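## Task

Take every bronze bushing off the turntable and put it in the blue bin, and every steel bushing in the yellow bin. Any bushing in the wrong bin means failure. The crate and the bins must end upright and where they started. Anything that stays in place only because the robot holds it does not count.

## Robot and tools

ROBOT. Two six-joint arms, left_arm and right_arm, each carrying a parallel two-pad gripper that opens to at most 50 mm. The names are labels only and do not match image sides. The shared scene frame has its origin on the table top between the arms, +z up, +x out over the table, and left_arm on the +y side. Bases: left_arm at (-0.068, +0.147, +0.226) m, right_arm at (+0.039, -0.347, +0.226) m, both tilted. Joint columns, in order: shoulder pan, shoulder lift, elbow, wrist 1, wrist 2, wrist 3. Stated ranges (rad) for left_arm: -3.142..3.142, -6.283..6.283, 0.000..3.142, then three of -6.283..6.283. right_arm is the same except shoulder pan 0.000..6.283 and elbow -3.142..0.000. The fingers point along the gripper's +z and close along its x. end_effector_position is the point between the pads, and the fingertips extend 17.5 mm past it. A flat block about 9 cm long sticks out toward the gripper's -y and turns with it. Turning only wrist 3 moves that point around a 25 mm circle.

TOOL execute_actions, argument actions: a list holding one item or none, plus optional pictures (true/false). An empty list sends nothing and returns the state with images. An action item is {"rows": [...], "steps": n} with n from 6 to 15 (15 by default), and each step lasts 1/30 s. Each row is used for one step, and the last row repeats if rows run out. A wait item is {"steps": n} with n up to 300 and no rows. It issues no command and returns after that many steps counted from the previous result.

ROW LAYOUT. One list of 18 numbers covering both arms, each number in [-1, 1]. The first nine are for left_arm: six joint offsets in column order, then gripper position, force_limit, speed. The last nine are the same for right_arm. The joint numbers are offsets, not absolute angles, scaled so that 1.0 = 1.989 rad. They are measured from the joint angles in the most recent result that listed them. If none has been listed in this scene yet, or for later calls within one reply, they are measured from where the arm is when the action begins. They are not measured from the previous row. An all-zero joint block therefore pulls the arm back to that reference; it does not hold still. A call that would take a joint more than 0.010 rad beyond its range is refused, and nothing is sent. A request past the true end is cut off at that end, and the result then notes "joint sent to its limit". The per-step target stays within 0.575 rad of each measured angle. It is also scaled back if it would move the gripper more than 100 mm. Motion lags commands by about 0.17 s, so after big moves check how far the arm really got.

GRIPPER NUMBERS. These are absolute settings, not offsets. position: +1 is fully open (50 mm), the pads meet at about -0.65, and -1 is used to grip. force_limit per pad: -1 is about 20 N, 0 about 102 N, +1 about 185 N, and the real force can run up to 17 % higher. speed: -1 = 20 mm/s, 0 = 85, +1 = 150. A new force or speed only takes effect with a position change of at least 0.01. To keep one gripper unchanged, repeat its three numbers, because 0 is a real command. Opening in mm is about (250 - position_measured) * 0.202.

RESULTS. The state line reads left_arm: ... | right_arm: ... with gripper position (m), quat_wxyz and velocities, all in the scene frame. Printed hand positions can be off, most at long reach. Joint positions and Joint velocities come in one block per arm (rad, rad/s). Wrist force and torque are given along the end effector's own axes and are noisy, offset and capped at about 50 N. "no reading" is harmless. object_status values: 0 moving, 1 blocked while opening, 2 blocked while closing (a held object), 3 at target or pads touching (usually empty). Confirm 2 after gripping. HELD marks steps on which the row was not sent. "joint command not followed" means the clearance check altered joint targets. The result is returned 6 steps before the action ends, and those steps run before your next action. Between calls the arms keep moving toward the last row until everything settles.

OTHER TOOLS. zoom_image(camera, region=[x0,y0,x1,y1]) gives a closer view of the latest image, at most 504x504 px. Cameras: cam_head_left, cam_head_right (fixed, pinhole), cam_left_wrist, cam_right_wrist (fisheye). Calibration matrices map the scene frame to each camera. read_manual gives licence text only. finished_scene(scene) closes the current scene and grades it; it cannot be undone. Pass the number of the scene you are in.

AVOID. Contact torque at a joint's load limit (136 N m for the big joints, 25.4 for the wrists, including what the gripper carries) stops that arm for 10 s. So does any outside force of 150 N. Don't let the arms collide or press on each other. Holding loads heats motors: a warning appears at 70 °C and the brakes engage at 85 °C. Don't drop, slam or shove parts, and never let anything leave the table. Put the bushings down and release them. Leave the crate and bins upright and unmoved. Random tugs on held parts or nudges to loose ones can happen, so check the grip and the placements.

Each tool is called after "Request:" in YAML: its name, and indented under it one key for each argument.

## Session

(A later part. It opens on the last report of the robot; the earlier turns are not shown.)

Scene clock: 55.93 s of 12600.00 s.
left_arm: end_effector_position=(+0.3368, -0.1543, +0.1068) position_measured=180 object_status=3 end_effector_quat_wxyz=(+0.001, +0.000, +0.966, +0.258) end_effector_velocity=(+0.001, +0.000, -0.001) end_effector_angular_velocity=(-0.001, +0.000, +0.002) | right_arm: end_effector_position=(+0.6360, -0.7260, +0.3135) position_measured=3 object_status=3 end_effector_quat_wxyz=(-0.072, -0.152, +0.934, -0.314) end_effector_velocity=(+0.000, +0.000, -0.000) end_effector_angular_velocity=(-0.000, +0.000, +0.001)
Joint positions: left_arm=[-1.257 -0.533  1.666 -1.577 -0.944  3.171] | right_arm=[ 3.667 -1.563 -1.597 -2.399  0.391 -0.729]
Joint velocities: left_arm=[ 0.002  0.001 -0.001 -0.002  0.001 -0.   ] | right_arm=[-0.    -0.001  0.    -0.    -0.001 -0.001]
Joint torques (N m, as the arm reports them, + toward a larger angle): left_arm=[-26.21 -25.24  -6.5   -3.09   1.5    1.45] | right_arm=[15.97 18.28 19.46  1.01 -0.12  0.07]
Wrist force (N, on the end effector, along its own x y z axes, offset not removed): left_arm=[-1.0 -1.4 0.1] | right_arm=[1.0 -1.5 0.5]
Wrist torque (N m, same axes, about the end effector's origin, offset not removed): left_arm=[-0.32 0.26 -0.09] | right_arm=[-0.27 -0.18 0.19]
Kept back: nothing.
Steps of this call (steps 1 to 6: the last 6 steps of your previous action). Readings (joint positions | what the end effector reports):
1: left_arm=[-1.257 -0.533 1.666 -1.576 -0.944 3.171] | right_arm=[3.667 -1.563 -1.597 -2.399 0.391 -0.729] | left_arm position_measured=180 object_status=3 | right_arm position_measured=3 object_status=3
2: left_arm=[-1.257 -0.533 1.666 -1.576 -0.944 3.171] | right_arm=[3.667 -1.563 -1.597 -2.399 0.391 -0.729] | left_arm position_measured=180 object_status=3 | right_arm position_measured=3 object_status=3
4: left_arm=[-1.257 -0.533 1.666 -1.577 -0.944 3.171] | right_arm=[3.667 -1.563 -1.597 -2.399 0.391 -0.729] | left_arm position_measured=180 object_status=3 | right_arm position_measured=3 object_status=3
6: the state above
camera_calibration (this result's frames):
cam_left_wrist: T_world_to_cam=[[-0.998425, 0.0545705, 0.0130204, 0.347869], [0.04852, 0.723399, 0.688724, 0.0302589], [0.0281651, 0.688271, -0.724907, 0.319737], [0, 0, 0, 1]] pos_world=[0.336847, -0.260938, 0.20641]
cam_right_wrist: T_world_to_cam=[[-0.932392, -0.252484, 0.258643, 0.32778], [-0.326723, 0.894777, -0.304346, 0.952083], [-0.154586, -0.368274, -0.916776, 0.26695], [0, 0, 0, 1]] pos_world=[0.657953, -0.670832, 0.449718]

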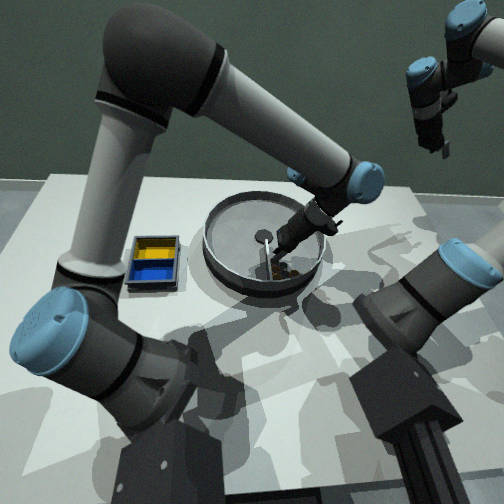

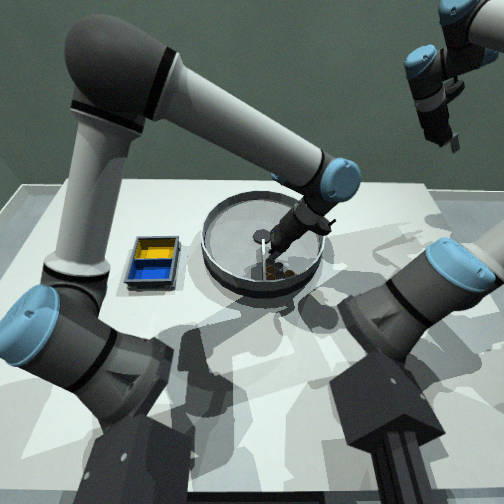

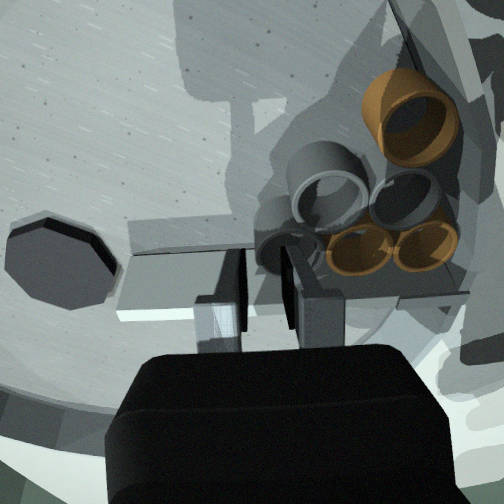

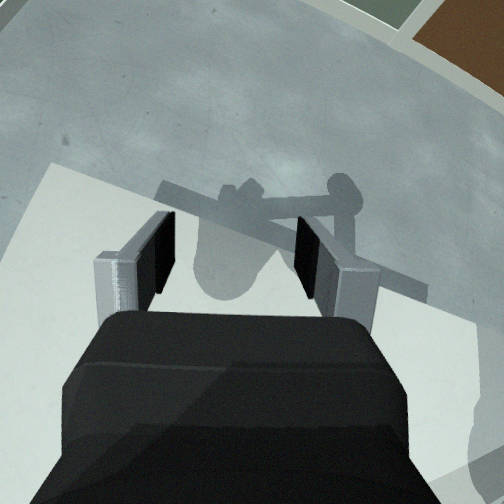

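Request:
execute_actions:
  actions:
    - {"rows": [[0.0004,0.0007,0.0002,-0.0010,0.0004,0.0002,-0.188,-0.5,0.3,0,0,0,0,0,0,1,0,0],[0.0009,0.0013,0.0004,-0.0020,0.0008,0.0005,-0.188,-0.5,0.3,0,0,0,0,0,0,1,0,0]], "steps": 15}

Request:
execute_actions:
  actions:
    - {"steps": 6}

Scene clock: 56.93 s of 12600.00 s.
left_arm: end_effector_position=(+0.3368, -0.1543, +0.1052) position_measured=180 object_status=3 end_effector_quat_wxyz=(+0.001, +0.000, +0.966, +0.258) end_effector_velocity=(+0.001, -0.000, -0.002) end_effector_angular_velocity=(-0.001, +0.001, +0.001) | right_arm: end_effector_position=(+0.6360, -0.7260, +0.3135) position_measured=3 object_status=3 end_effector_quat_wxyz=(-0.072, -0.152, +0.934, -0.314) end_effector_velocity=(-0.000, -0.000, -0.000) end_effector_angular_velocity=(+0.000, +0.001, +0.000)
Joint positions: left_arm=[-1.255 -0.53   1.667 -1.58  -0.943  3.172] | right_arm=[ 3.667 -1.563 -1.597 -2.399  0.391 -0.729]
Joint velocities: left_arm=[ 0.003  0.003  0.    -0.005  0.002  0.002] | right_arm=[-0.001  0.     0.     0.     0.    -0.001]
Joint torques (N m, as the arm reports them, + toward a larger angle): left_arm=[-26.1  -23.96  -7.25  -3.51   1.5    1.16] | right_arm=[15.37 18.14 20.17  1.02 -0.21 -0.02]
Wrist force (N, on the end effector, along its own x y z axes, offset not removed): left_arm=[-1.3 -0.9 1.0] | right_arm=[-1.3 -4.2 -2.6]
Wrist torque (N m, same axes, about the end effector's origin, offset not removed): left_arm=[-0.12 0.28 -0.09] | right_arm=[-0.80 0.64 0.08]
Steps of this call (steps 1 to 15: the robot went on to your last target; steps 16 to 21: nothing new was sent; steps 22 to 30: the first 9 steps of this action). Readings (joint positions | what the end effector reports):
22: left_arm=[-1.257 -0.533 1.666 -1.577 -0.944 3.171] | right_arm=[3.667 -1.563 -1.597 -2.399 0.391 -0.729] | left_arm position_measured=180 object_status=3 | right_arm position_measured=3 object_status=3
23: left_arm=[-1.257 -0.532 1.666 -1.577 -0.944 3.171] | right_arm=[3.667 -1.563 -1.597 -2.399 0.391 -0.729] | left_arm position_measured=180 object_status=3 | right_arm position_measured=3 object_status=3
25: left_arm=[-1.256 -0.532 1.667 -1.578 -0.943 3.171] | right_arm=[3.667 -1.563 -1.597 -2.399 0.391 -0.729] | left_arm position_measured=180 object_status=3 | right_arm position_measured=3 object_status=3
29: left_arm=[-1.255 -0.531 1.667 -1.580 -0.943 3.172] | right_arm=[3.667 -1.563 -1.597 -2.399 0.391 -0.729] | left_arm position_measured=180 object_status=3 | right_arm position_measured=3 object_status=3
30: the state above

Scene clock: 57.13 s of 12600.00 s.
left_arm: end_effector_position=(+0.3368, -0.1543, +0.1049) position_measured=180 object_status=3 end_effector_quat_wxyz=(+0.001, +0.000, +0.966, +0.258) end_effector_velocity=(+0.000, -0.001, -0.000) end_effector_angular_velocity=(-0.001, -0.001, -0.000) | right_arm: end_effector_position=(+0.6360, -0.7260, +0.3135) position_measured=3 object_status=3 end_effector_quat_wxyz=(-0.072, -0.152, +0.934, -0.314) end_effector_velocity=(+0.000, -0.000, +0.000) end_effector_angular_velocity=(+0.000, -0.001, -0.001)
Joint positions: left_arm=[-1.255 -0.53   1.667 -1.581 -0.942  3.172] | right_arm=[ 3.667 -1.563 -1.597 -2.399  0.391 -0.729]
Joint velocities: left_arm=[-0.     0.001 -0.001 -0.002  0.001  0.   ] | right_arm=[ 0.     0.001  0.     0.    -0.     0.   ]
Joint torques (N m, as the arm reports them, + toward a larger angle): left_arm=[-25.98 -24.84  -6.33  -3.11   1.69   1.34] | right_arm=[15.6  17.89 20.45  1.   -0.25 -0.21]
Wrist force (N, on the end effector, along its own x y z axes, offset not removed): left_arm=[-1.8 -1.0 0.3] | right_arm=[-2.1 -2.5 3.3]
Wrist torque (N m, same axes, about the end effector's origin, offset not removed): left_arm=[-0.22 0.46 0.00] | right_arm=[-0.28 0.56 0.14]
Kept back: nothing.
Steps of this call (steps 1 to 6: the last 6 steps of your previous action). Readings (joint positions | what the end effector reports):
1: left_arm=[-1.255 -0.530 1.667 -1.580 -0.943 3.172] | right_arm=[3.667 -1.563 -1.597 -2.399 0.391 -0.729] | left_arm position_measured=180 object_status=3 | right_arm position_measured=3 object_status=3
2: left_arm=[-1.255 -0.530 1.667 -1.580 -0.943 3.172] | right_arm=[3.667 -1.563 -1.597 -2.399 0.391 -0.729] | left_arm position_measured=180 object_status=3 | right_arm position_measured=3 object_status=3
4: left_arm=[-1.255 -0.530 1.667 -1.581 -0.943 3.172] | right_arm=[3.667 -1.563 -1.597 -2.399 0.391 -0.729] | left_arm position_measured=180 object_status=3 | right_arm position_measured=3 object_status=3
6: the state above

Request:
execute_actions:
  actions:
    - {"rows": [[0,0,0,0,0,0,-1,-0.6,-0.6,0,0,0,0,0,0,1,0,0]], "steps": 15}

Request:
execute_actions:
  actions:
    - {"steps": 10}
  pictures: true

Scene clock: 57.63 s of 12600.00 s.
left_arm: end_effector_position=(+0.3368, -0.1543, +0.1049) position_measured=243 object_status=0 end_effector_quat_wxyz=(+0.001, +0.000, +0.966, +0.258) end_effector_velocity=(-0.000, +0.000, -0.000) end_effector_angular_velocity=(+0.000, -0.000, -0.000) | right_arm: end_effector_position=(+0.6360, -0.7260, +0.3135) position_measured=3 object_status=3 end_effector_quat_wxyz=(-0.072, -0.152, +0.934, -0.314) end_effector_velocity=(+0.000, +0.000, -0.000) end_effector_angular_velocity=(-0.000, +0.001, +0.002)
Joint positions: left_arm=[-1.255 -0.53   1.667 -1.581 -0.942  3.172] | right_arm=[ 3.667 -1.563 -1.597 -2.399  0.391 -0.729]
Joint velocities: left_arm=[-0.001 -0.     0.001 -0.     0.    -0.   ] | right_arm=[ 0.    -0.    -0.    -0.    -0.    -0.001]
Joint torques (N m, as the arm reports them, + toward a larger angle): left_arm=[-32.17 -32.97  -9.64  -1.57   0.33   0.57] | right_arm=[14.99 19.11 19.81  1.09 -0.14  0.09]
Wrist force (N, on the end effector, along its own x y z axes, offset not removed): left_arm=[-0.6 -1.0 1.0] | right_arm=[-2.8 -3.0 5.5]
Wrist torque (N m, same axes, about the end effector's origin, offset not removed): left_arm=[-0.22 0.19 -0.07] | right_arm=[-0.45 0.59 -0.02]
Steps of this call (steps 1 to 6: the robot went on to your last target; steps 7 to 15: the first 9 steps of this action). Readings (joint positions | what the end effector reports):
7: left_arm=[-1.255 -0.530 1.667 -1.581 -0.942 3.172] | right_arm=[3.667 -1.563 -1.597 -2.399 0.391 -0.729] | left_arm position_measured=182 object_status=0 | right_arm position_measured=3 object_status=3
8: left_arm=[-1.255 -0.530 1.667 -1.581 -0.942 3.172] | right_arm=[3.667 -1.563 -1.597 -2.399 0.391 -0.729] | left_arm position_measured=190 object_status=0 | right_arm position_measured=3 object_status=3
10: left_arm=[-1.255 -0.530 1.667 -1.581 -0.942 3.172] | right_arm=[3.667 -1.563 -1.597 -2.399 0.391 -0.729] | left_arm position_measured=205 object_status=0 | right_arm position_measured=3 object_status=3
14: left_arm=[-1.255 -0.530 1.667 -1.581 -0.942 3.172] | right_arm=[3.667 -1.563 -1.597 -2.399 0.391 -0.729] | left_arm position_measured=235 object_status=0 | right_arm position_measured=3 object_status=3
15: the state above

Scene clock: 57.97 s of 12600.00 s.
left_arm: end_effector_position=(+0.3368, -0.1543, +0.1049) position_measured=252 object_status=3 end_effector_quat_wxyz=(+0.001, +0.000, +0.966, +0.258) end_effector_velocity=(+0.000, +0.000, -0.000) end_effector_angular_velocity=(+0.000, +0.001, +0.000) | right_arm: end_effector_position=(+0.6360, -0.7260, +0.3135) position_measured=3 object_status=3 end_effector_quat_wxyz=(-0.072, -0.152, +0.934, -0.314) end_effector_velocity=(-0.000, -0.001, +0.000) end_effector_angular_velocity=(+0.001, -0.001, -0.002)
Joint positions: left_arm=[-1.255 -0.53   1.667 -1.581 -0.942  3.172] | right_arm=[ 3.667 -1.563 -1.597 -2.399  0.391 -0.729]
Joint velocities: left_arm=[ 0.001 -0.    -0.    -0.     0.     0.   ] | right_arm=[-0.     0.001  0.    -0.     0.001  0.001]
Joint torques (N m, as the arm reports them, + toward a larger angle): left_arm=[-40.51 -43.69 -12.29   0.88  -1.19  -0.66] | right_arm=[15.47 18.12 20.17  0.96 -0.21 -0.02]
Wrist force (N, on the end effector, along its own x y z axes, offset not removed): left_arm=[-1.1 -1.6 -0.5] | right_arm=[-2.1 1.8 1.8]
Wrist torque (N m, same axes, about the end effector's origin, offset not removed): left_arm=[-0.29 0.27 -0.08] | right_arm=[0.39 0.32 0.08]
Kept back: nothing.
Steps of this call (steps 1 to 6: the last 6 steps of your previous action; steps 7 to 10: the robot went on to your last target). Readings (joint positions | what the end effector reports):
1: left_arm=[-1.255 -0.530 1.667 -1.581 -0.942 3.172] | right_arm=[3.667 -1.563 -1.597 -2.399 0.391 -0.729] | left_arm position_measured=250 object_status=0 | right_arm position_measured=3 object_status=3
2: left_arm=[-1.255 -0.530 1.667 -1.581 -0.942 3.172] | right_arm=[3.667 -1.563 -1.597 -2.399 0.391 -0.729] | left_arm position_measured=252 object_status=0 | right_arm position_measured=3 object_status=3
4: left_arm=[-1.255 -0.530 1.667 -1.581 -0.942 3.172] | right_arm=[3.667 -1.563 -1.597 -2.399 0.391 -0.729] | left_arm position_measured=252 object_status=0 | right_arm position_measured=3 object_status=3
8: left_arm=[-1.255 -0.530 1.667 -1.581 -0.942 3.172] | right_arm=[3.667 -1.563 -1.597 -2.399 0.391 -0.729] | left_arm position_measured=252 object_status=3 | right_arm position_measured=3 object_status=3
10: the state above
camera_calibration (this result's frames):
cam_left_wrist: T_world_to_cam=[[-0.998424, 0.0545779, 0.0130506, 0.347937], [0.0485472, 0.72342, 0.688699, 0.0316119], [0.0281466, 0.688247, -0.72493, 0.318305], [0, 0, 0, 1]] pos_world=[0.336894, -0.260931, 0.204437]
cam_right_wrist: T_world_to_cam=[[-0.932392, -0.252484, 0.258643, 0.32778], [-0.326722, 0.894777, -0.304346, 0.952083], [-0.154586, -0.368274, -0.916776, 0.26695], [0, 0, 0, 1]] pos_world=[0.657953, -0.670832, 0.449718]

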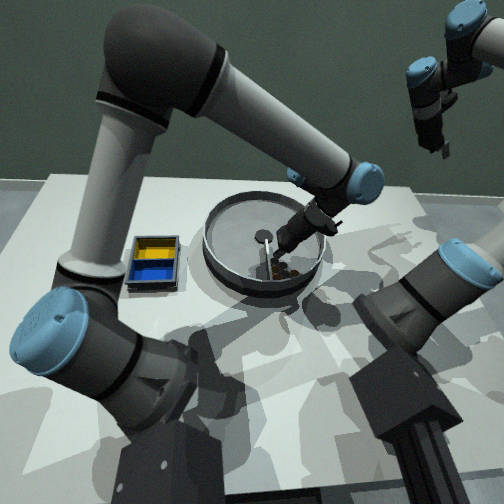

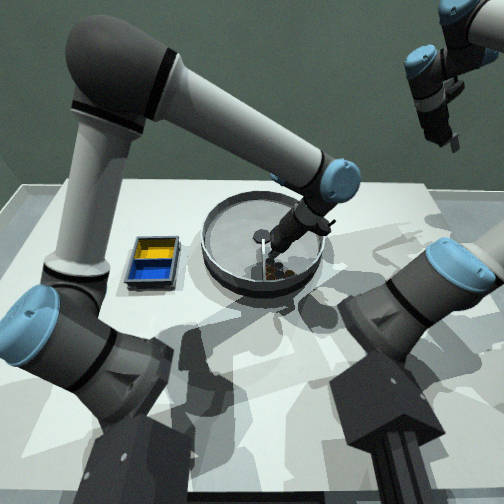

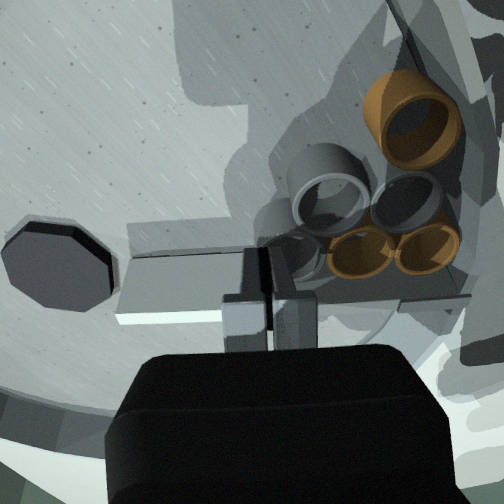

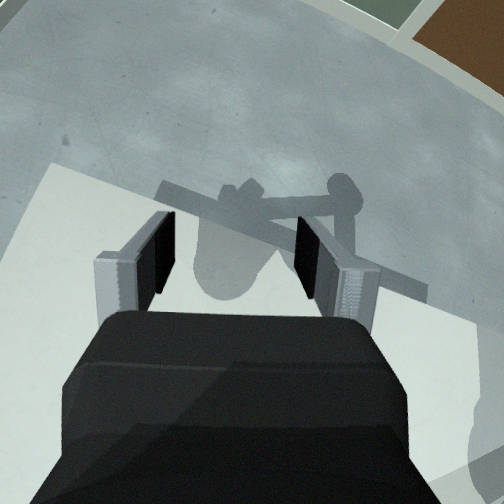

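Request:
execute_actions:
  actions:
    - {"rows": [[0,0,0,0,0,0,-0.188,-0.5,0.3,0,0,0,0,0,0,1,0,0]], "steps": 12}

Request:
execute_actions:
  actions:
    - {"steps": 6}
  pictures: true

Request:
zoom_image:
  camera: "cam_left_wrist"
  region: [200, 170, 380, 330]

Scene clock: 58.47 s of 12600.00 s.
left_arm: end_effector_position=(+0.3368, -0.1543, +0.1049) position_measured=180 object_status=0 end_effector_quat_wxyz=(+0.001, +0.000, +0.966, +0.258) end_effector_velocity=(-0.001, +0.001, -0.000) end_effector_angular_velocity=(+0.001, +0.000, -0.001) | right_arm: end_effector_position=(+0.6360, -0.7260, +0.3135) position_measured=3 object_status=3 end_effector_quat_wxyz=(-0.072, -0.152, +0.934, -0.314) end_effector_velocity=(+0.000, -0.000, +0.000) end_effector_angular_velocity=(+0.000, -0.001, +0.000)
Joint positions: left_arm=[-1.255 -0.53   1.667 -1.581 -0.942  3.172] | right_arm=[ 3.667 -1.563 -1.597 -2.399  0.391 -0.729]
Joint velocities: left_arm=[-0.    -0.     0.002 -0.     0.    -0.   ] | right_arm=[ 0.     0.     0.    -0.    -0.    -0.001]
Joint torques (N m, as the arm reports them, + toward a larger angle): left_arm=[-37.95 -41.76 -16.51   0.28  -1.52  -0.69] | right_arm=[15.43 18.75 19.49  1.03 -0.12 -0.02]
Wrist force (N, on the end effector, along its own x y z axes, offset not removed): left_arm=[-1.2 -1.4 0.6] | right_arm=[0.7 -5.2 -0.6]
Wrist torque (N m, same axes, about the end effector's origin, offset not removed): left_arm=[-0.22 0.29 -0.03] | right_arm=[-0.74 -0.12 -0.02]
Steps of this call (steps 1 to 9: the robot went on to your last target; steps 10 to 15: the first 6 steps of this action). Readings (joint positions | what the end effector reports):
10: left_arm=[-1.255 -0.530 1.667 -1.581 -0.942 3.172] | right_arm=[3.667 -1.563 -1.597 -2.399 0.391 -0.729] | left_arm position_measured=247 object_status=0 | right_arm position_measured=3 object_status=3
11: left_arm=[-1.255 -0.530 1.667 -1.581 -0.942 3.172] | right_arm=[3.667 -1.563 -1.597 -2.399 0.391 -0.729] | left_arm position_measured=230 object_status=0 | right_arm position_measured=3 object_status=3
13: left_arm=[-1.255 -0.530 1.667 -1.581 -0.942 3.172] | right_arm=[3.667 -1.563 -1.597 -2.399 0.391 -0.729] | left_arm position_measured=196 object_status=0 | right_arm position_measured=3 object_status=3
15: the state above

Scene clock: 58.67 s of 12600.00 s.
left_arm: end_effector_position=(+0.3368, -0.1543, +0.1049) position_measured=180 object_status=3 end_effector_quat_wxyz=(+0.001, +0.000, +0.966, +0.258) end_effector_velocity=(+0.000, +0.000, +0.000) end_effector_angular_velocity=(+0.000, +0.000, -0.001) | right_arm: end_effector_position=(+0.6360, -0.7260, +0.3135) position_measured=3 object_status=3 end_effector_quat_wxyz=(-0.072, -0.152, +0.934, -0.314) end_effector_velocity=(+0.000, +0.000, +0.000) end_effector_angular_velocity=(+0.000, -0.001, -0.000)
Joint positions: left_arm=[-1.255 -0.53   1.667 -1.581 -0.942  3.172] | right_arm=[ 3.667 -1.563 -1.597 -2.399  0.391 -0.729]
Joint velocities: left_arm=[-0.    -0.    -0.     0.001 -0.     0.   ] | right_arm=[ 0.001  0.     0.    -0.     0.     0.   ]
Joint torques (N m, as the arm reports them, + toward a larger angle): left_arm=[-34.63 -35.67 -17.02  -1.36  -0.54   0.06] | right_arm=[15.29 19.05 19.97  1.12 -0.15 -0.15]
Wrist force (N, on the end effector, along its own x y z axes, offset not removed): left_arm=[-0.4 -0.9 0.0] | right_arm=[-0.1 1.5 2.2]
Wrist torque (N m, same axes, about the end effector's origin, offset not removed): left_arm=[-0.16 0.12 -0.09] | right_arm=[0.19 0.04 0.33]
Kept back: nothing.
Steps of this call (steps 1 to 6: the last 6 steps of your previous action). Readings (joint positions | what the end effector reports):
1: left_arm=[-1.255 -0.530 1.667 -1.581 -0.942 3.172] | right_arm=[3.667 -1.563 -1.597 -2.399 0.391 -0.729] | left_arm position_measured=180 object_status=0 | right_arm position_measured=3 object_status=3
2: left_arm=[-1.255 -0.530 1.667 -1.581 -0.942 3.172] | right_arm=[3.667 -1.563 -1.597 -2.399 0.391 -0.729] | left_arm position_measured=180 object_status=0 | right_arm position_measured=3 object_status=3
4: left_arm=[-1.255 -0.530 1.667 -1.581 -0.942 3.172] | right_arm=[3.667 -1.563 -1.597 -2.399 0.391 -0.729] | left_arm position_measured=180 object_status=0 | right_arm position_measured=3 object_status=3
6: the state above
camera_calibration (this result's frames):
cam_left_wrist: T_world_to_cam=[[-0.998423, 0.0545897, 0.0130637, 0.347926], [0.048564, 0.723399, 0.68872, 0.0315618], [0.0281468, 0.688269, -0.72491, 0.318332], [0, 0, 0, 1]] pos_world=[0.336884, -0.260923, 0.20448]
cam_right_wrist: T_world_to_cam=[[-0.932393, -0.252484, 0.258643, 0.32778], [-0.326722, 0.894777, -0.304346, 0.952083], [-0.154586, -0.368274, -0.916776, 0.26695], [0, 0, 0, 1]] pos_world=[0.657953, -0.670832, 0.449718]

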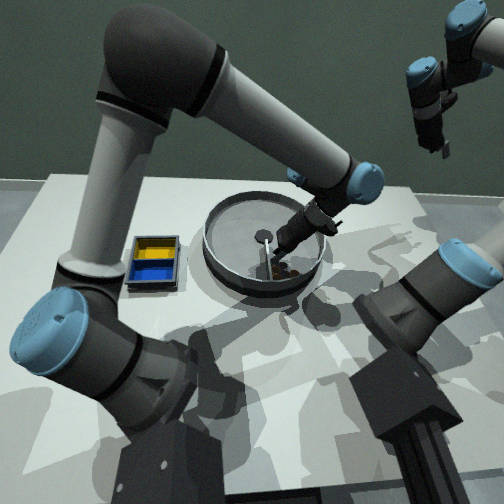

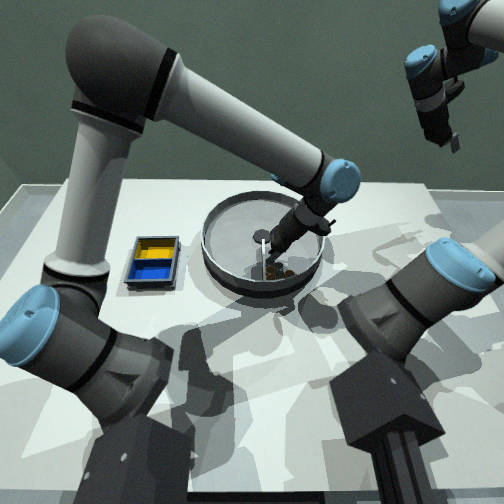

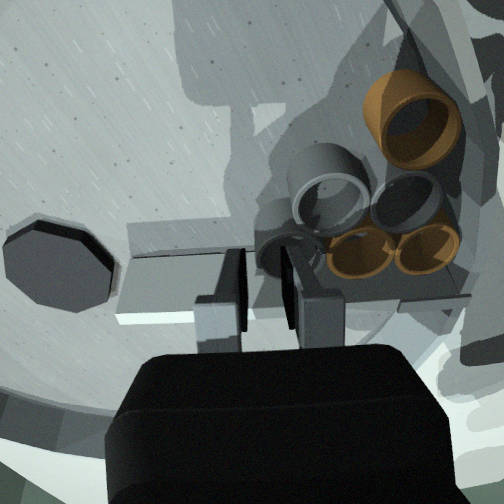

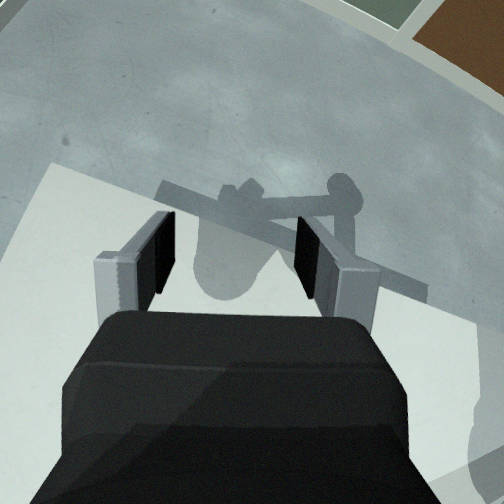

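Region (200, 170, 380, 330) of cam_left_wrist's 504x504 image, scaled by 2.800, with more detail than that image has.

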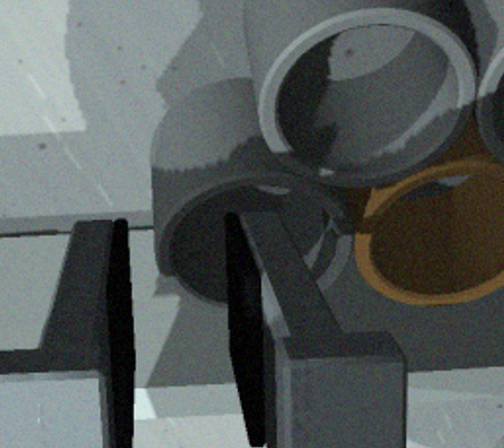

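Request:
execute_actions:
  actions:
    - {"rows": [[0.0006,-0.0018,0.0022,-0.0007,0.0006,0.0003,-0.188,-0.5,0.3,0,0,0,0,0,0,1,0,0],[0.0013,-0.0035,0.0044,-0.0014,0.0012,0.0007,-0.188,-0.5,0.3,0,0,0,0,0,0,1,0,0],[0.0013,-0.0035,0.0044,-0.0014,0.0012,0.0007,-0.188,-0.5,0.3,0,0,0,0,0,0,1,0,0],[0.0013,-0.0035,0.0044,-0.0014,0.0012,0.0007,-0.188,-0.5,0.3,0,0,0,0,0,0,1,0,0],[0.0013,-0.0035,0.0044,-0.0014,0.0012,0.0007,-0.188,-0.5,0.3,0,0,0,0,0,0,1,0,0],[0.0020,-0.0024,0.0048,-0.0030,0.0018,0.0011,-0.188,-0.5,0.3,0,0,0,0,0,0,1,0,0],[0.0027,-0.0014,0.0051,-0.0047,0.0025,0.0014,-0.188,-0.5,0.3,0,0,0,0,0,0,1,0,0],[0.0034,-0.0003,0.0055,-0.0063,0.0031,0.0018,-0.188,-0.5,0.3,0,0,0,0,0,0,1,0,0]], "steps": 15}

Request:
execute_actions:
  actions:
    - {"steps": 8}
  pictures: true

Request:
zoom_image:
  camera: "cam_left_wrist"
  region: [200, 170, 380, 330]

Scene clock: 60.67 s of 12600.00 s.
left_arm: end_effector_position=(+0.3372, -0.1514, +0.1036) position_measured=180 object_status=3 end_effector_quat_wxyz=(+0.001, +0.000, +0.966, +0.258) end_effector_velocity=(+0.000, +0.006, -0.022) end_effector_angular_velocity=(+0.000, +0.000, -0.001) | right_arm: end_effector_position=(+0.6360, -0.7260, +0.3135) position_measured=3 object_status=3 end_effector_quat_wxyz=(-0.072, -0.152, +0.934, -0.314) end_effector_velocity=(-0.000, +0.000, -0.000) end_effector_angular_velocity=(+0.000, +0.001, -0.000)
Joint positions: left_arm=[-1.252 -0.534  1.675 -1.586 -0.939  3.174] | right_arm=[ 3.667 -1.563 -1.597 -2.399  0.391 -0.729]
Joint velocities: left_arm=[ 0.023  0.018  0.024 -0.049  0.021  0.013] | right_arm=[-0.    -0.     0.    -0.     0.001 -0.   ]
Joint torques (N m, as the arm reports them, + toward a larger angle): left_arm=[-25.44 -21.63  -5.29  -3.27   1.64   1.53] | right_arm=[14.66 18.64 19.76  1.05 -0.1   0.  ]
Wrist force (N, on the end effector, along its own x y z axes, offset not removed): left_arm=[-2.1 -0.2 1.6] | right_arm=[-0.1 -3.7 4.5]
Wrist torque (N m, same axes, about the end effector's origin, offset not removed): left_arm=[-0.06 0.43 0.00] | right_arm=[-0.39 0.03 0.16]
Steps of this call (steps 1 to 15: the robot went on to your last target; steps 16 to 51: nothing new was sent; steps 52 to 60: the first 9 steps of this action). Readings (joint positions | what the end effector reports):
52: left_arm=[-1.255 -0.530 1.667 -1.581 -0.942 3.172] | right_arm=[3.667 -1.563 -1.597 -2.399 0.391 -0.729] | left_arm position_measured=180 object_status=3 | right_arm position_measured=3 object_status=3
53: left_arm=[-1.255 -0.530 1.667 -1.581 -0.942 3.172] | right_arm=[3.667 -1.563 -1.597 -2.399 0.391 -0.729] | left_arm position_measured=180 object_status=3 | right_arm position_measured=3 object_status=3
55: left_arm=[-1.254 -0.532 1.670 -1.582 -0.942 3.172] | right_arm=[3.667 -1.563 -1.597 -2.399 0.391 -0.729] | left_arm position_measured=180 object_status=3 | right_arm position_measured=3 object_status=3
59: left_arm=[-1.253 -0.535 1.674 -1.584 -0.940 3.173] | right_arm=[3.667 -1.563 -1.597 -2.399 0.391 -0.729] | left_arm position_measured=180 object_status=3 | right_arm position_measured=3 object_status=3
60: the state above

Scene clock: 60.93 s of 12600.00 s.
left_arm: end_effector_position=(+0.3372, -0.1508, +0.1005) position_measured=180 object_status=3 end_effector_quat_wxyz=(+0.001, +0.000, +0.966, +0.258) end_effector_velocity=(-0.000, +0.001, -0.004) end_effector_angular_velocity=(+0.000, +0.000, -0.001) | right_arm: end_effector_position=(+0.6360, -0.7260, +0.3135) position_measured=3 object_status=3 end_effector_quat_wxyz=(-0.072, -0.152, +0.934, -0.314) end_effector_velocity=(-0.000, -0.000, -0.000) end_effector_angular_velocity=(-0.000, +0.000, -0.000)
Joint positions: left_arm=[-1.249 -0.531  1.678 -1.592 -0.937  3.175] | right_arm=[ 3.667 -1.563 -1.597 -2.399  0.391 -0.729]
Joint velocities: left_arm=[ 0.003  0.004  0.003 -0.008  0.003  0.002] | right_arm=[-0. -0. -0.  0.  0. -0.]
Joint torques (N m, as the arm reports them, + toward a larger angle): left_arm=[-27.   -25.64  -4.88  -3.28   1.6    1.24] | right_arm=[14.99 18.02 19.8   1.   -0.2  -0.11]
Wrist force (N, on the end effector, along its own x y z axes, offset not removed): left_arm=[-0.3 -1.4 0.7] | right_arm=[-0.4 -3.7 -4.5]
Wrist torque (N m, same axes, about the end effector's origin, offset not removed): left_arm=[-0.21 0.13 -0.10] | right_arm=[-0.76 0.37 -0.04]
Kept back: nothing.
Steps of this call (steps 1 to 6: the last 6 steps of your previous action; steps 7 to 8: the robot went on to your last target). Readings (joint positions | what the end effector reports):
1: left_arm=[-1.251 -0.534 1.675 -1.587 -0.939 3.174] | right_arm=[3.667 -1.563 -1.597 -2.399 0.391 -0.729] | left_arm position_measured=180 object_status=3 | right_arm position_measured=3 object_status=3
2: left_arm=[-1.251 -0.533 1.676 -1.589 -0.938 3.174] | right_arm=[3.667 -1.563 -1.597 -2.399 0.391 -0.729] | left_arm position_measured=180 object_status=3 | right_arm position_measured=3 object_status=3
4: left_arm=[-1.250 -0.532 1.677 -1.590 -0.937 3.175] | right_arm=[3.667 -1.563 -1.597 -2.399 0.391 -0.729] | left_arm position_measured=180 object_status=3 | right_arm position_measured=3 object_status=3
8: the state above
camera_calibration (this result's frames):
cam_left_wrist: T_world_to_cam=[[-0.998427, 0.0545469, 0.0129607, 0.34818], [0.0484644, 0.723462, 0.688661, 0.03207], [0.0281877, 0.688206, -0.724967, 0.312663], [0, 0, 0, 1]] pos_world=[0.337264, -0.25737, 0.200072]
cam_right_wrist: T_world_to_cam=[[-0.932393, -0.252484, 0.258643, 0.32778], [-0.326722, 0.894777, -0.304346, 0.952083], [-0.154586, -0.368274, -0.916776, 0.26695], [0, 0, 0, 1]] pos_world=[0.657953, -0.670832, 0.449718]

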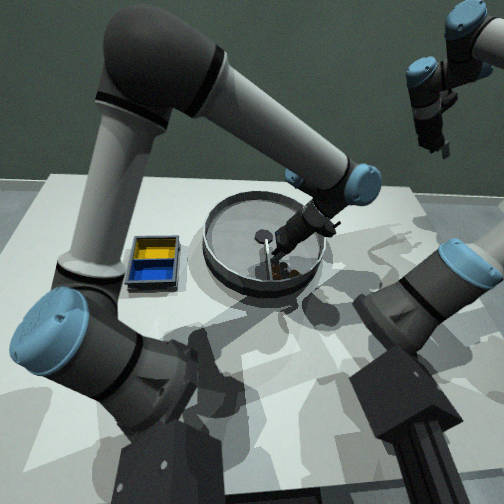

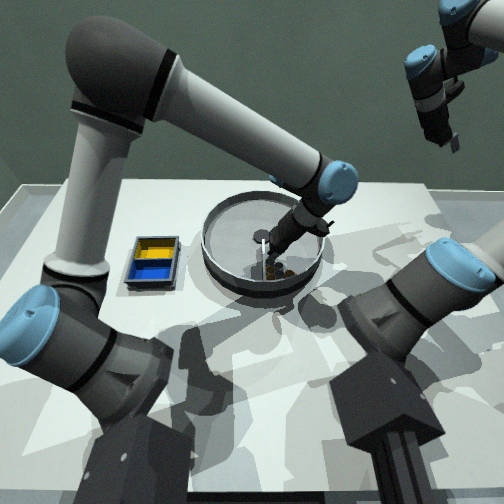

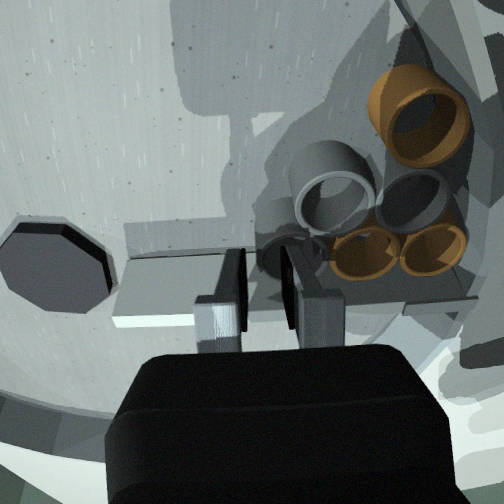

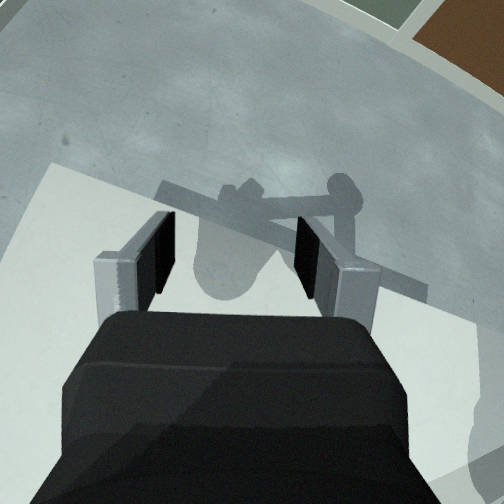

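Region (200, 170, 380, 330) of cam_left_wrist's 504x504 image, scaled by 2.800, with more detail than that image has.

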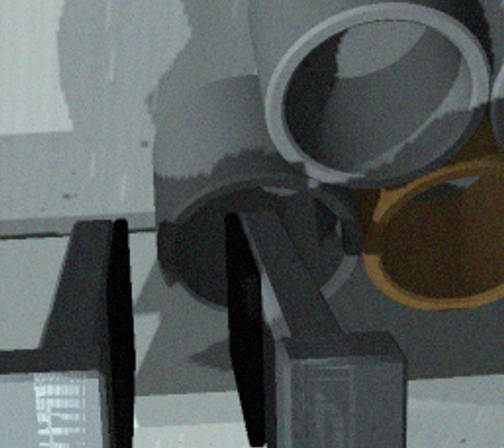

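Request:
execute_actions:
  actions:
    - {"rows": [[-0.0008,-0.0002,0.0012,-0.0007,-0.0008,-0.0004,-0.188,-0.5,0.3,0,0,0,0,0,0,1,0,0],[-0.0004,0.0005,0.0014,-0.0017,-0.0004,-0.0002,-0.188,-0.5,0.3,0,0,0,0,0,0,1,0,0],[0.0001,0.0011,0.0016,-0.0027,0.0000,0.0001,-0.188,-0.5,0.3,0,0,0,0,0,0,1,0,0],[0.0005,0.0018,0.0018,-0.0037,0.0004,0.0003,-0.188,-0.5,0.3,0,0,0,0,0,0,1,0,0]], "steps": 12}

Request:
execute_actions:
  actions:
    - {"steps": 6}

Scene clock: 61.73 s of 12600.00 s.
left_arm: end_effector_position=(+0.3364, -0.1507, +0.0991) position_measured=180 object_status=3 end_effector_quat_wxyz=(+0.001, +0.000, +0.966, +0.258) end_effector_velocity=(-0.004, +0.000, -0.011) end_effector_angular_velocity=(+0.001, +0.003, +0.004) | right_arm: end_effector_position=(+0.6360, -0.7260, +0.3135) position_measured=3 object_status=3 end_effector_quat_wxyz=(-0.072, -0.152, +0.934, -0.314) end_effector_velocity=(-0.000, -0.001, -0.000) end_effector_angular_velocity=(-0.000, +0.000, -0.000)
Joint positions: left_arm=[-1.249 -0.53   1.68  -1.596 -0.937  3.175] | right_arm=[ 3.667 -1.563 -1.597 -2.399  0.391 -0.729]
Joint velocities: left_arm=[ 0.005  0.014  0.011 -0.025  0.    -0.   ] | right_arm=[-0.001  0.    -0.001  0.001 -0.001 -0.001]
Joint torques (N m, as the arm reports them, + toward a larger angle): left_arm=[-26.96 -25.46  -5.2   -3.51  -0.15   0.55] | right_arm=[14.66 18.25 20.57  1.02 -0.17  0.  ]
Wrist force (N, on the end effector, along its own x y z axes, offset not removed): left_arm=[-0.7 -2.0 0.8] | right_arm=[1.5 6.3 1.6]
Wrist torque (N m, same axes, about the end effector's origin, offset not removed): left_arm=[-0.34 0.23 -0.07] | right_arm=[0.96 0.04 0.33]
Steps of this call (steps 1 to 15: the robot went on to your last target; steps 16 to 18: nothing new was sent; steps 19 to 24: the first 6 steps of this action). Readings (joint positions | what the end effector reports):
19: left_arm=[-1.248 -0.531 1.678 -1.593 -0.936 3.175] | right_arm=[3.667 -1.563 -1.597 -2.399 0.391 -0.729] | left_arm position_measured=180 object_status=3 | right_arm position_measured=3 object_status=3
20: left_arm=[-1.248 -0.531 1.678 -1.593 -0.936 3.175] | right_arm=[3.667 -1.563 -1.597 -2.399 0.391 -0.729] | left_arm position_measured=180 object_status=3 | right_arm position_measured=3 object_status=3
22: left_arm=[-1.249 -0.531 1.679 -1.594 -0.937 3.175] | right_arm=[3.667 -1.563 -1.597 -2.399 0.391 -0.729] | left_arm position_measured=180 object_status=3 | right_arm position_measured=3 object_status=3
24: the state above

Scene clock: 61.93 s of 12600.00 s.
left_arm: end_effector_position=(+0.3361, -0.1507, +0.0979) position_measured=180 object_status=3 end_effector_quat_wxyz=(+0.001, +0.000, +0.966, +0.258) end_effector_velocity=(-0.001, +0.000, -0.003) end_effector_angular_velocity=(+0.000, +0.000, -0.001) | right_arm: end_effector_position=(+0.6360, -0.7260, +0.3135) position_measured=3 object_status=3 end_effector_quat_wxyz=(-0.072, -0.152, +0.934, -0.314) end_effector_velocity=(-0.000, -0.000, -0.000) end_effector_angular_velocity=(-0.000, +0.001, -0.000)
Joint positions: left_arm=[-1.248 -0.528  1.681 -1.599 -0.936  3.176] | right_arm=[ 3.667 -1.563 -1.597 -2.399  0.391 -0.729]
Joint velocities: left_arm=[ 0.001  0.003  0.003 -0.006  0.001  0.001] | right_arm=[-0.001 -0.    -0.    -0.     0.     0.   ]
Joint torques (N m, as the arm reports them, + toward a larger angle): left_arm=[-26.05 -24.73  -5.93  -3.55   1.5    1.51] | right_arm=[14.77 18.99 19.7   0.93 -0.14 -0.04]
Wrist force (N, on the end effector, along its own x y z axes, offset not removed): left_arm=[-2.3 -1.3 1.0] | right_arm=[0.8 -5.6 2.0]
Wrist torque (N m, same axes, about the end effector's origin, offset not removed): left_arm=[-0.24 0.51 0.04] | right_arm=[-1.17 0.05 -0.01]
Kept back: nothing.
Steps of this call (steps 1 to 6: the last 6 steps of your previous action). Readings (joint positions | what the end effector reports):
1: left_arm=[-1.249 -0.529 1.680 -1.597 -0.937 3.175] | right_arm=[3.667 -1.563 -1.597 -2.399 0.391 -0.729] | left_arm position_measured=180 object_status=3 | right_arm position_measured=3 object_status=3
2: left_arm=[-1.248 -0.529 1.680 -1.597 -0.937 3.175] | right_arm=[3.667 -1.563 -1.597 -2.399 0.391 -0.729] | left_arm position_measured=180 object_status=3 | right_arm position_measured=3 object_status=3
4: left_arm=[-1.248 -0.528 1.681 -1.598 -0.936 3.176] | right_arm=[3.667 -1.563 -1.597 -2.399 0.391 -0.729] | left_arm position_measured=180 object_status=3 | right_arm position_measured=3 object_status=3
6: the state above

Request:
execute_actions:
  actions:
    - {"rows": [[0.0004,0.0006,0.0002,-0.0010,0.0004,0.0002,-0.188,-0.5,0.3,0,0,0,0,0,0,1,0,0],[0.0008,0.0012,0.0004,-0.0019,0.0007,0.0004,-0.188,-0.5,0.3,0,0,0,0,0,0,1,0,0],[0.0012,0.0018,0.0006,-0.0028,0.0011,0.0006,-0.188,-0.5,0.3,0,0,0,0,0,0,1,0,0]], "steps": 15}

Request:
execute_actions:
  actions:
    - {"steps": 6}
  pictures: true

Request:
zoom_image:
  camera: "cam_left_wrist"
  region: [200, 170, 380, 330]

Scene clock: 62.43 s of 12600.00 s.
left_arm: end_effector_position=(+0.3361, -0.1507, +0.0957) position_measured=180 object_status=3 end_effector_quat_wxyz=(+0.001, +0.000, +0.966, +0.258) end_effector_velocity=(-0.000, -0.000, -0.004) end_effector_angular_velocity=(+0.000, -0.000, -0.001) | right_arm: end_effector_position=(+0.6360, -0.7260, +0.3135) position_measured=3 object_status=3 end_effector_quat_wxyz=(-0.072, -0.152, +0.934, -0.314) end_effector_velocity=(+0.000, +0.000, +0.000) end_effector_angular_velocity=(-0.000, -0.001, +0.000)
Joint positions: left_arm=[-1.246 -0.525  1.682 -1.603 -0.934  3.177] | right_arm=[ 3.667 -1.563 -1.597 -2.399  0.391 -0.729]
Joint velocities: left_arm=[ 0.003  0.006  0.002 -0.008  0.003  0.002] | right_arm=[ 0.     0.    -0.     0.    -0.001  0.   ]
Joint torques (N m, as the arm reports them, + toward a larger angle): left_arm=[-25.69 -23.99  -7.2   -3.4    1.21   1.32] | right_arm=[15.42 18.38 20.05  0.92 -0.06 -0.15]
Wrist force (N, on the end effector, along its own x y z axes, offset not removed): left_arm=[-1.0 -1.1 -1.5] | right_arm=[-0.5 5.1 -1.1]
Wrist torque (N m, same axes, about the end effector's origin, offset not removed): left_arm=[-0.20 0.22 -0.06] | right_arm=[0.84 0.19 0.41]
Steps of this call (steps 1 to 6: the robot went on to your last target; steps 7 to 15: the first 9 steps of this action). Readings (joint positions | what the end effector reports):
7: left_arm=[-1.248 -0.528 1.681 -1.599 -0.936 3.176] | right_arm=[3.667 -1.563 -1.597 -2.399 0.391 -0.729] | left_arm position_measured=180 object_status=3 | right_arm position_measured=3 object_status=3
8: left_arm=[-1.248 -0.528 1.681 -1.600 -0.936 3.176] | right_arm=[3.667 -1.563 -1.597 -2.399 0.391 -0.729] | left_arm position_measured=180 object_status=3 | right_arm position_measured=3 object_status=3
10: left_arm=[-1.247 -0.527 1.681 -1.601 -0.935 3.176] | right_arm=[3.667 -1.563 -1.597 -2.399 0.391 -0.729] | left_arm position_measured=180 object_status=3 | right_arm position_measured=3 object_status=3
14: left_arm=[-1.246 -0.525 1.682 -1.603 -0.934 3.177] | right_arm=[3.667 -1.563 -1.597 -2.399 0.391 -0.729] | left_arm position_measured=180 object_status=3 | right_arm position_measured=3 object_status=3
15: the state above

Scene clock: 62.63 s of 12600.00 s.
left_arm: end_effector_position=(+0.3361, -0.1507, +0.0953) position_measured=180 object_status=3 end_effector_quat_wxyz=(+0.001, +0.000, +0.966, +0.258) end_effector_velocity=(-0.000, +0.001, -0.002) end_effector_angular_velocity=(+0.001, +0.001, +0.001) | right_arm: end_effector_position=(+0.6360, -0.7260, +0.3135) position_measured=3 object_status=3 end_effector_quat_wxyz=(-0.072, -0.152, +0.934, -0.314) end_effector_velocity=(+0.000, +0.000, -0.000) end_effector_angular_velocity=(-0.000, +0.001, +0.001)
Joint positions: left_arm=[-1.246 -0.525  1.682 -1.604 -0.934  3.177] | right_arm=[ 3.667 -1.563 -1.597 -2.399  0.391 -0.729]
Joint velocities: left_arm=[ 0.002  0.001  0.001 -0.002  0.001  0.001] | right_arm=[-0.    -0.001  0.001 -0.     0.    -0.001]
Joint torques (N m, as the arm reports them, + toward a larger angle): left_arm=[-26.21 -23.81  -6.38  -3.22   1.49   1.31] | right_arm=[15.14 18.75 20.    0.99 -0.22  0.  ]
Wrist force (N, on the end effector, along its own x y z axes, offset not removed): left_arm=[-1.0 -0.1 -1.5] | right_arm=[1.1 -1.7 1.2]
Wrist torque (N m, same axes, about the end effector's origin, offset not removed): left_arm=[-0.11 0.27 -0.06] | right_arm=[-0.21 0.01 0.10]
Kept back: nothing.
Steps of this call (steps 1 to 6: the last 6 steps of your previous action). Readings (joint positions | what the end effector reports):
1: left_arm=[-1.246 -0.525 1.682 -1.604 -0.934 3.177] | right_arm=[3.667 -1.563 -1.597 -2.399 0.391 -0.729] | left_arm position_measured=180 object_status=3 | right_arm position_measured=3 object_status=3
2: left_arm=[-1.246 -0.525 1.682 -1.604 -0.934 3.177] | right_arm=[3.667 -1.563 -1.597 -2.399 0.391 -0.729] | left_arm position_measured=180 object_status=3 | right_arm position_measured=3 object_status=3
4: left_arm=[-1.246 -0.525 1.682 -1.604 -0.934 3.177] | right_arm=[3.667 -1.563 -1.597 -2.399 0.391 -0.729] | left_arm position_measured=180 object_status=3 | right_arm position_measured=3 object_status=3
6: the state above
camera_calibration (this result's frames):
cam_left_wrist: T_world_to_cam=[[-0.998427, 0.0545326, 0.0130218, 0.347134], [0.0484949, 0.723433, 0.68869, 0.0356259], [0.0281357, 0.688238, -0.724939, 0.308871], [0, 0, 0, 1]] pos_world=[0.33617, -0.25728, 0.194857]
cam_right_wrist: T_world_to_cam=[[-0.932392, -0.252484, 0.258643, 0.32778], [-0.326722, 0.894777, -0.304346, 0.952083], [-0.154586, -0.368274, -0.916776, 0.26695], [0, 0, 0, 1]] pos_world=[0.657953, -0.670832, 0.449718]

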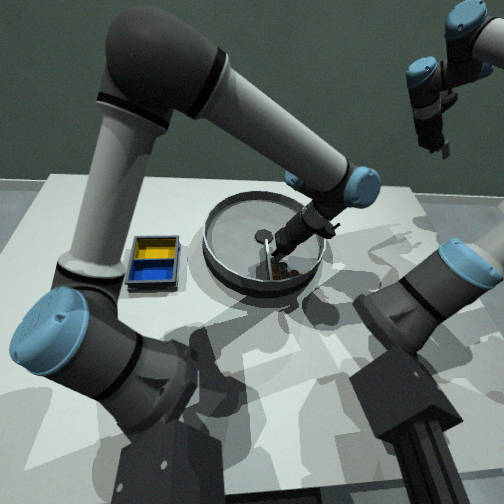

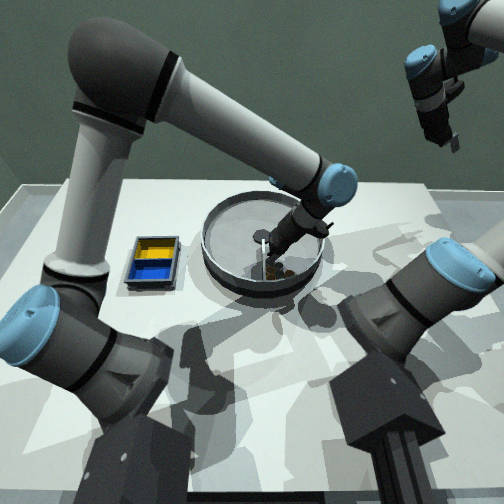

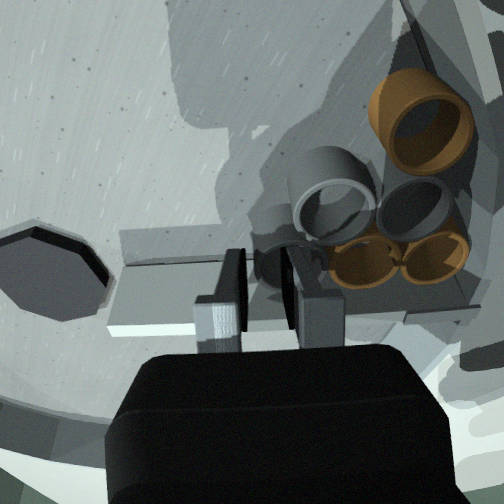

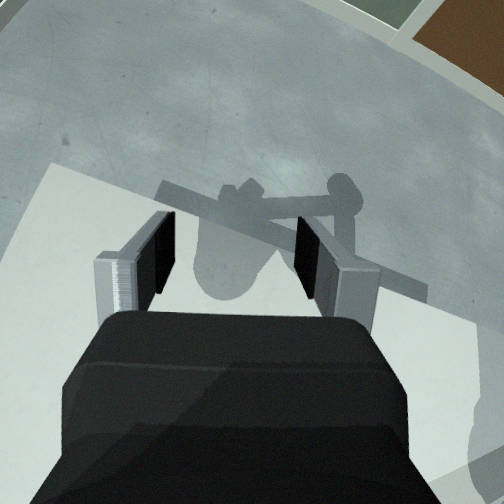

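Region (200, 170, 380, 330) of cam_left_wrist's 504x504 image, scaled by 2.800, with more detail than that image has.

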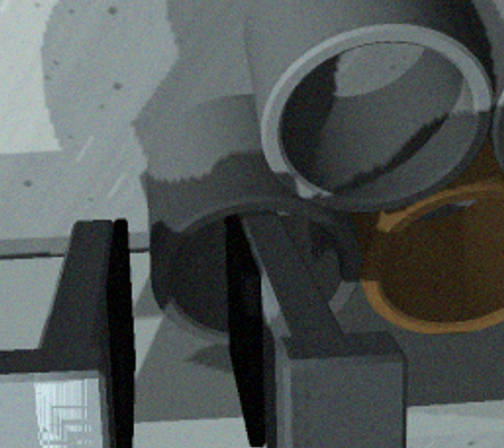

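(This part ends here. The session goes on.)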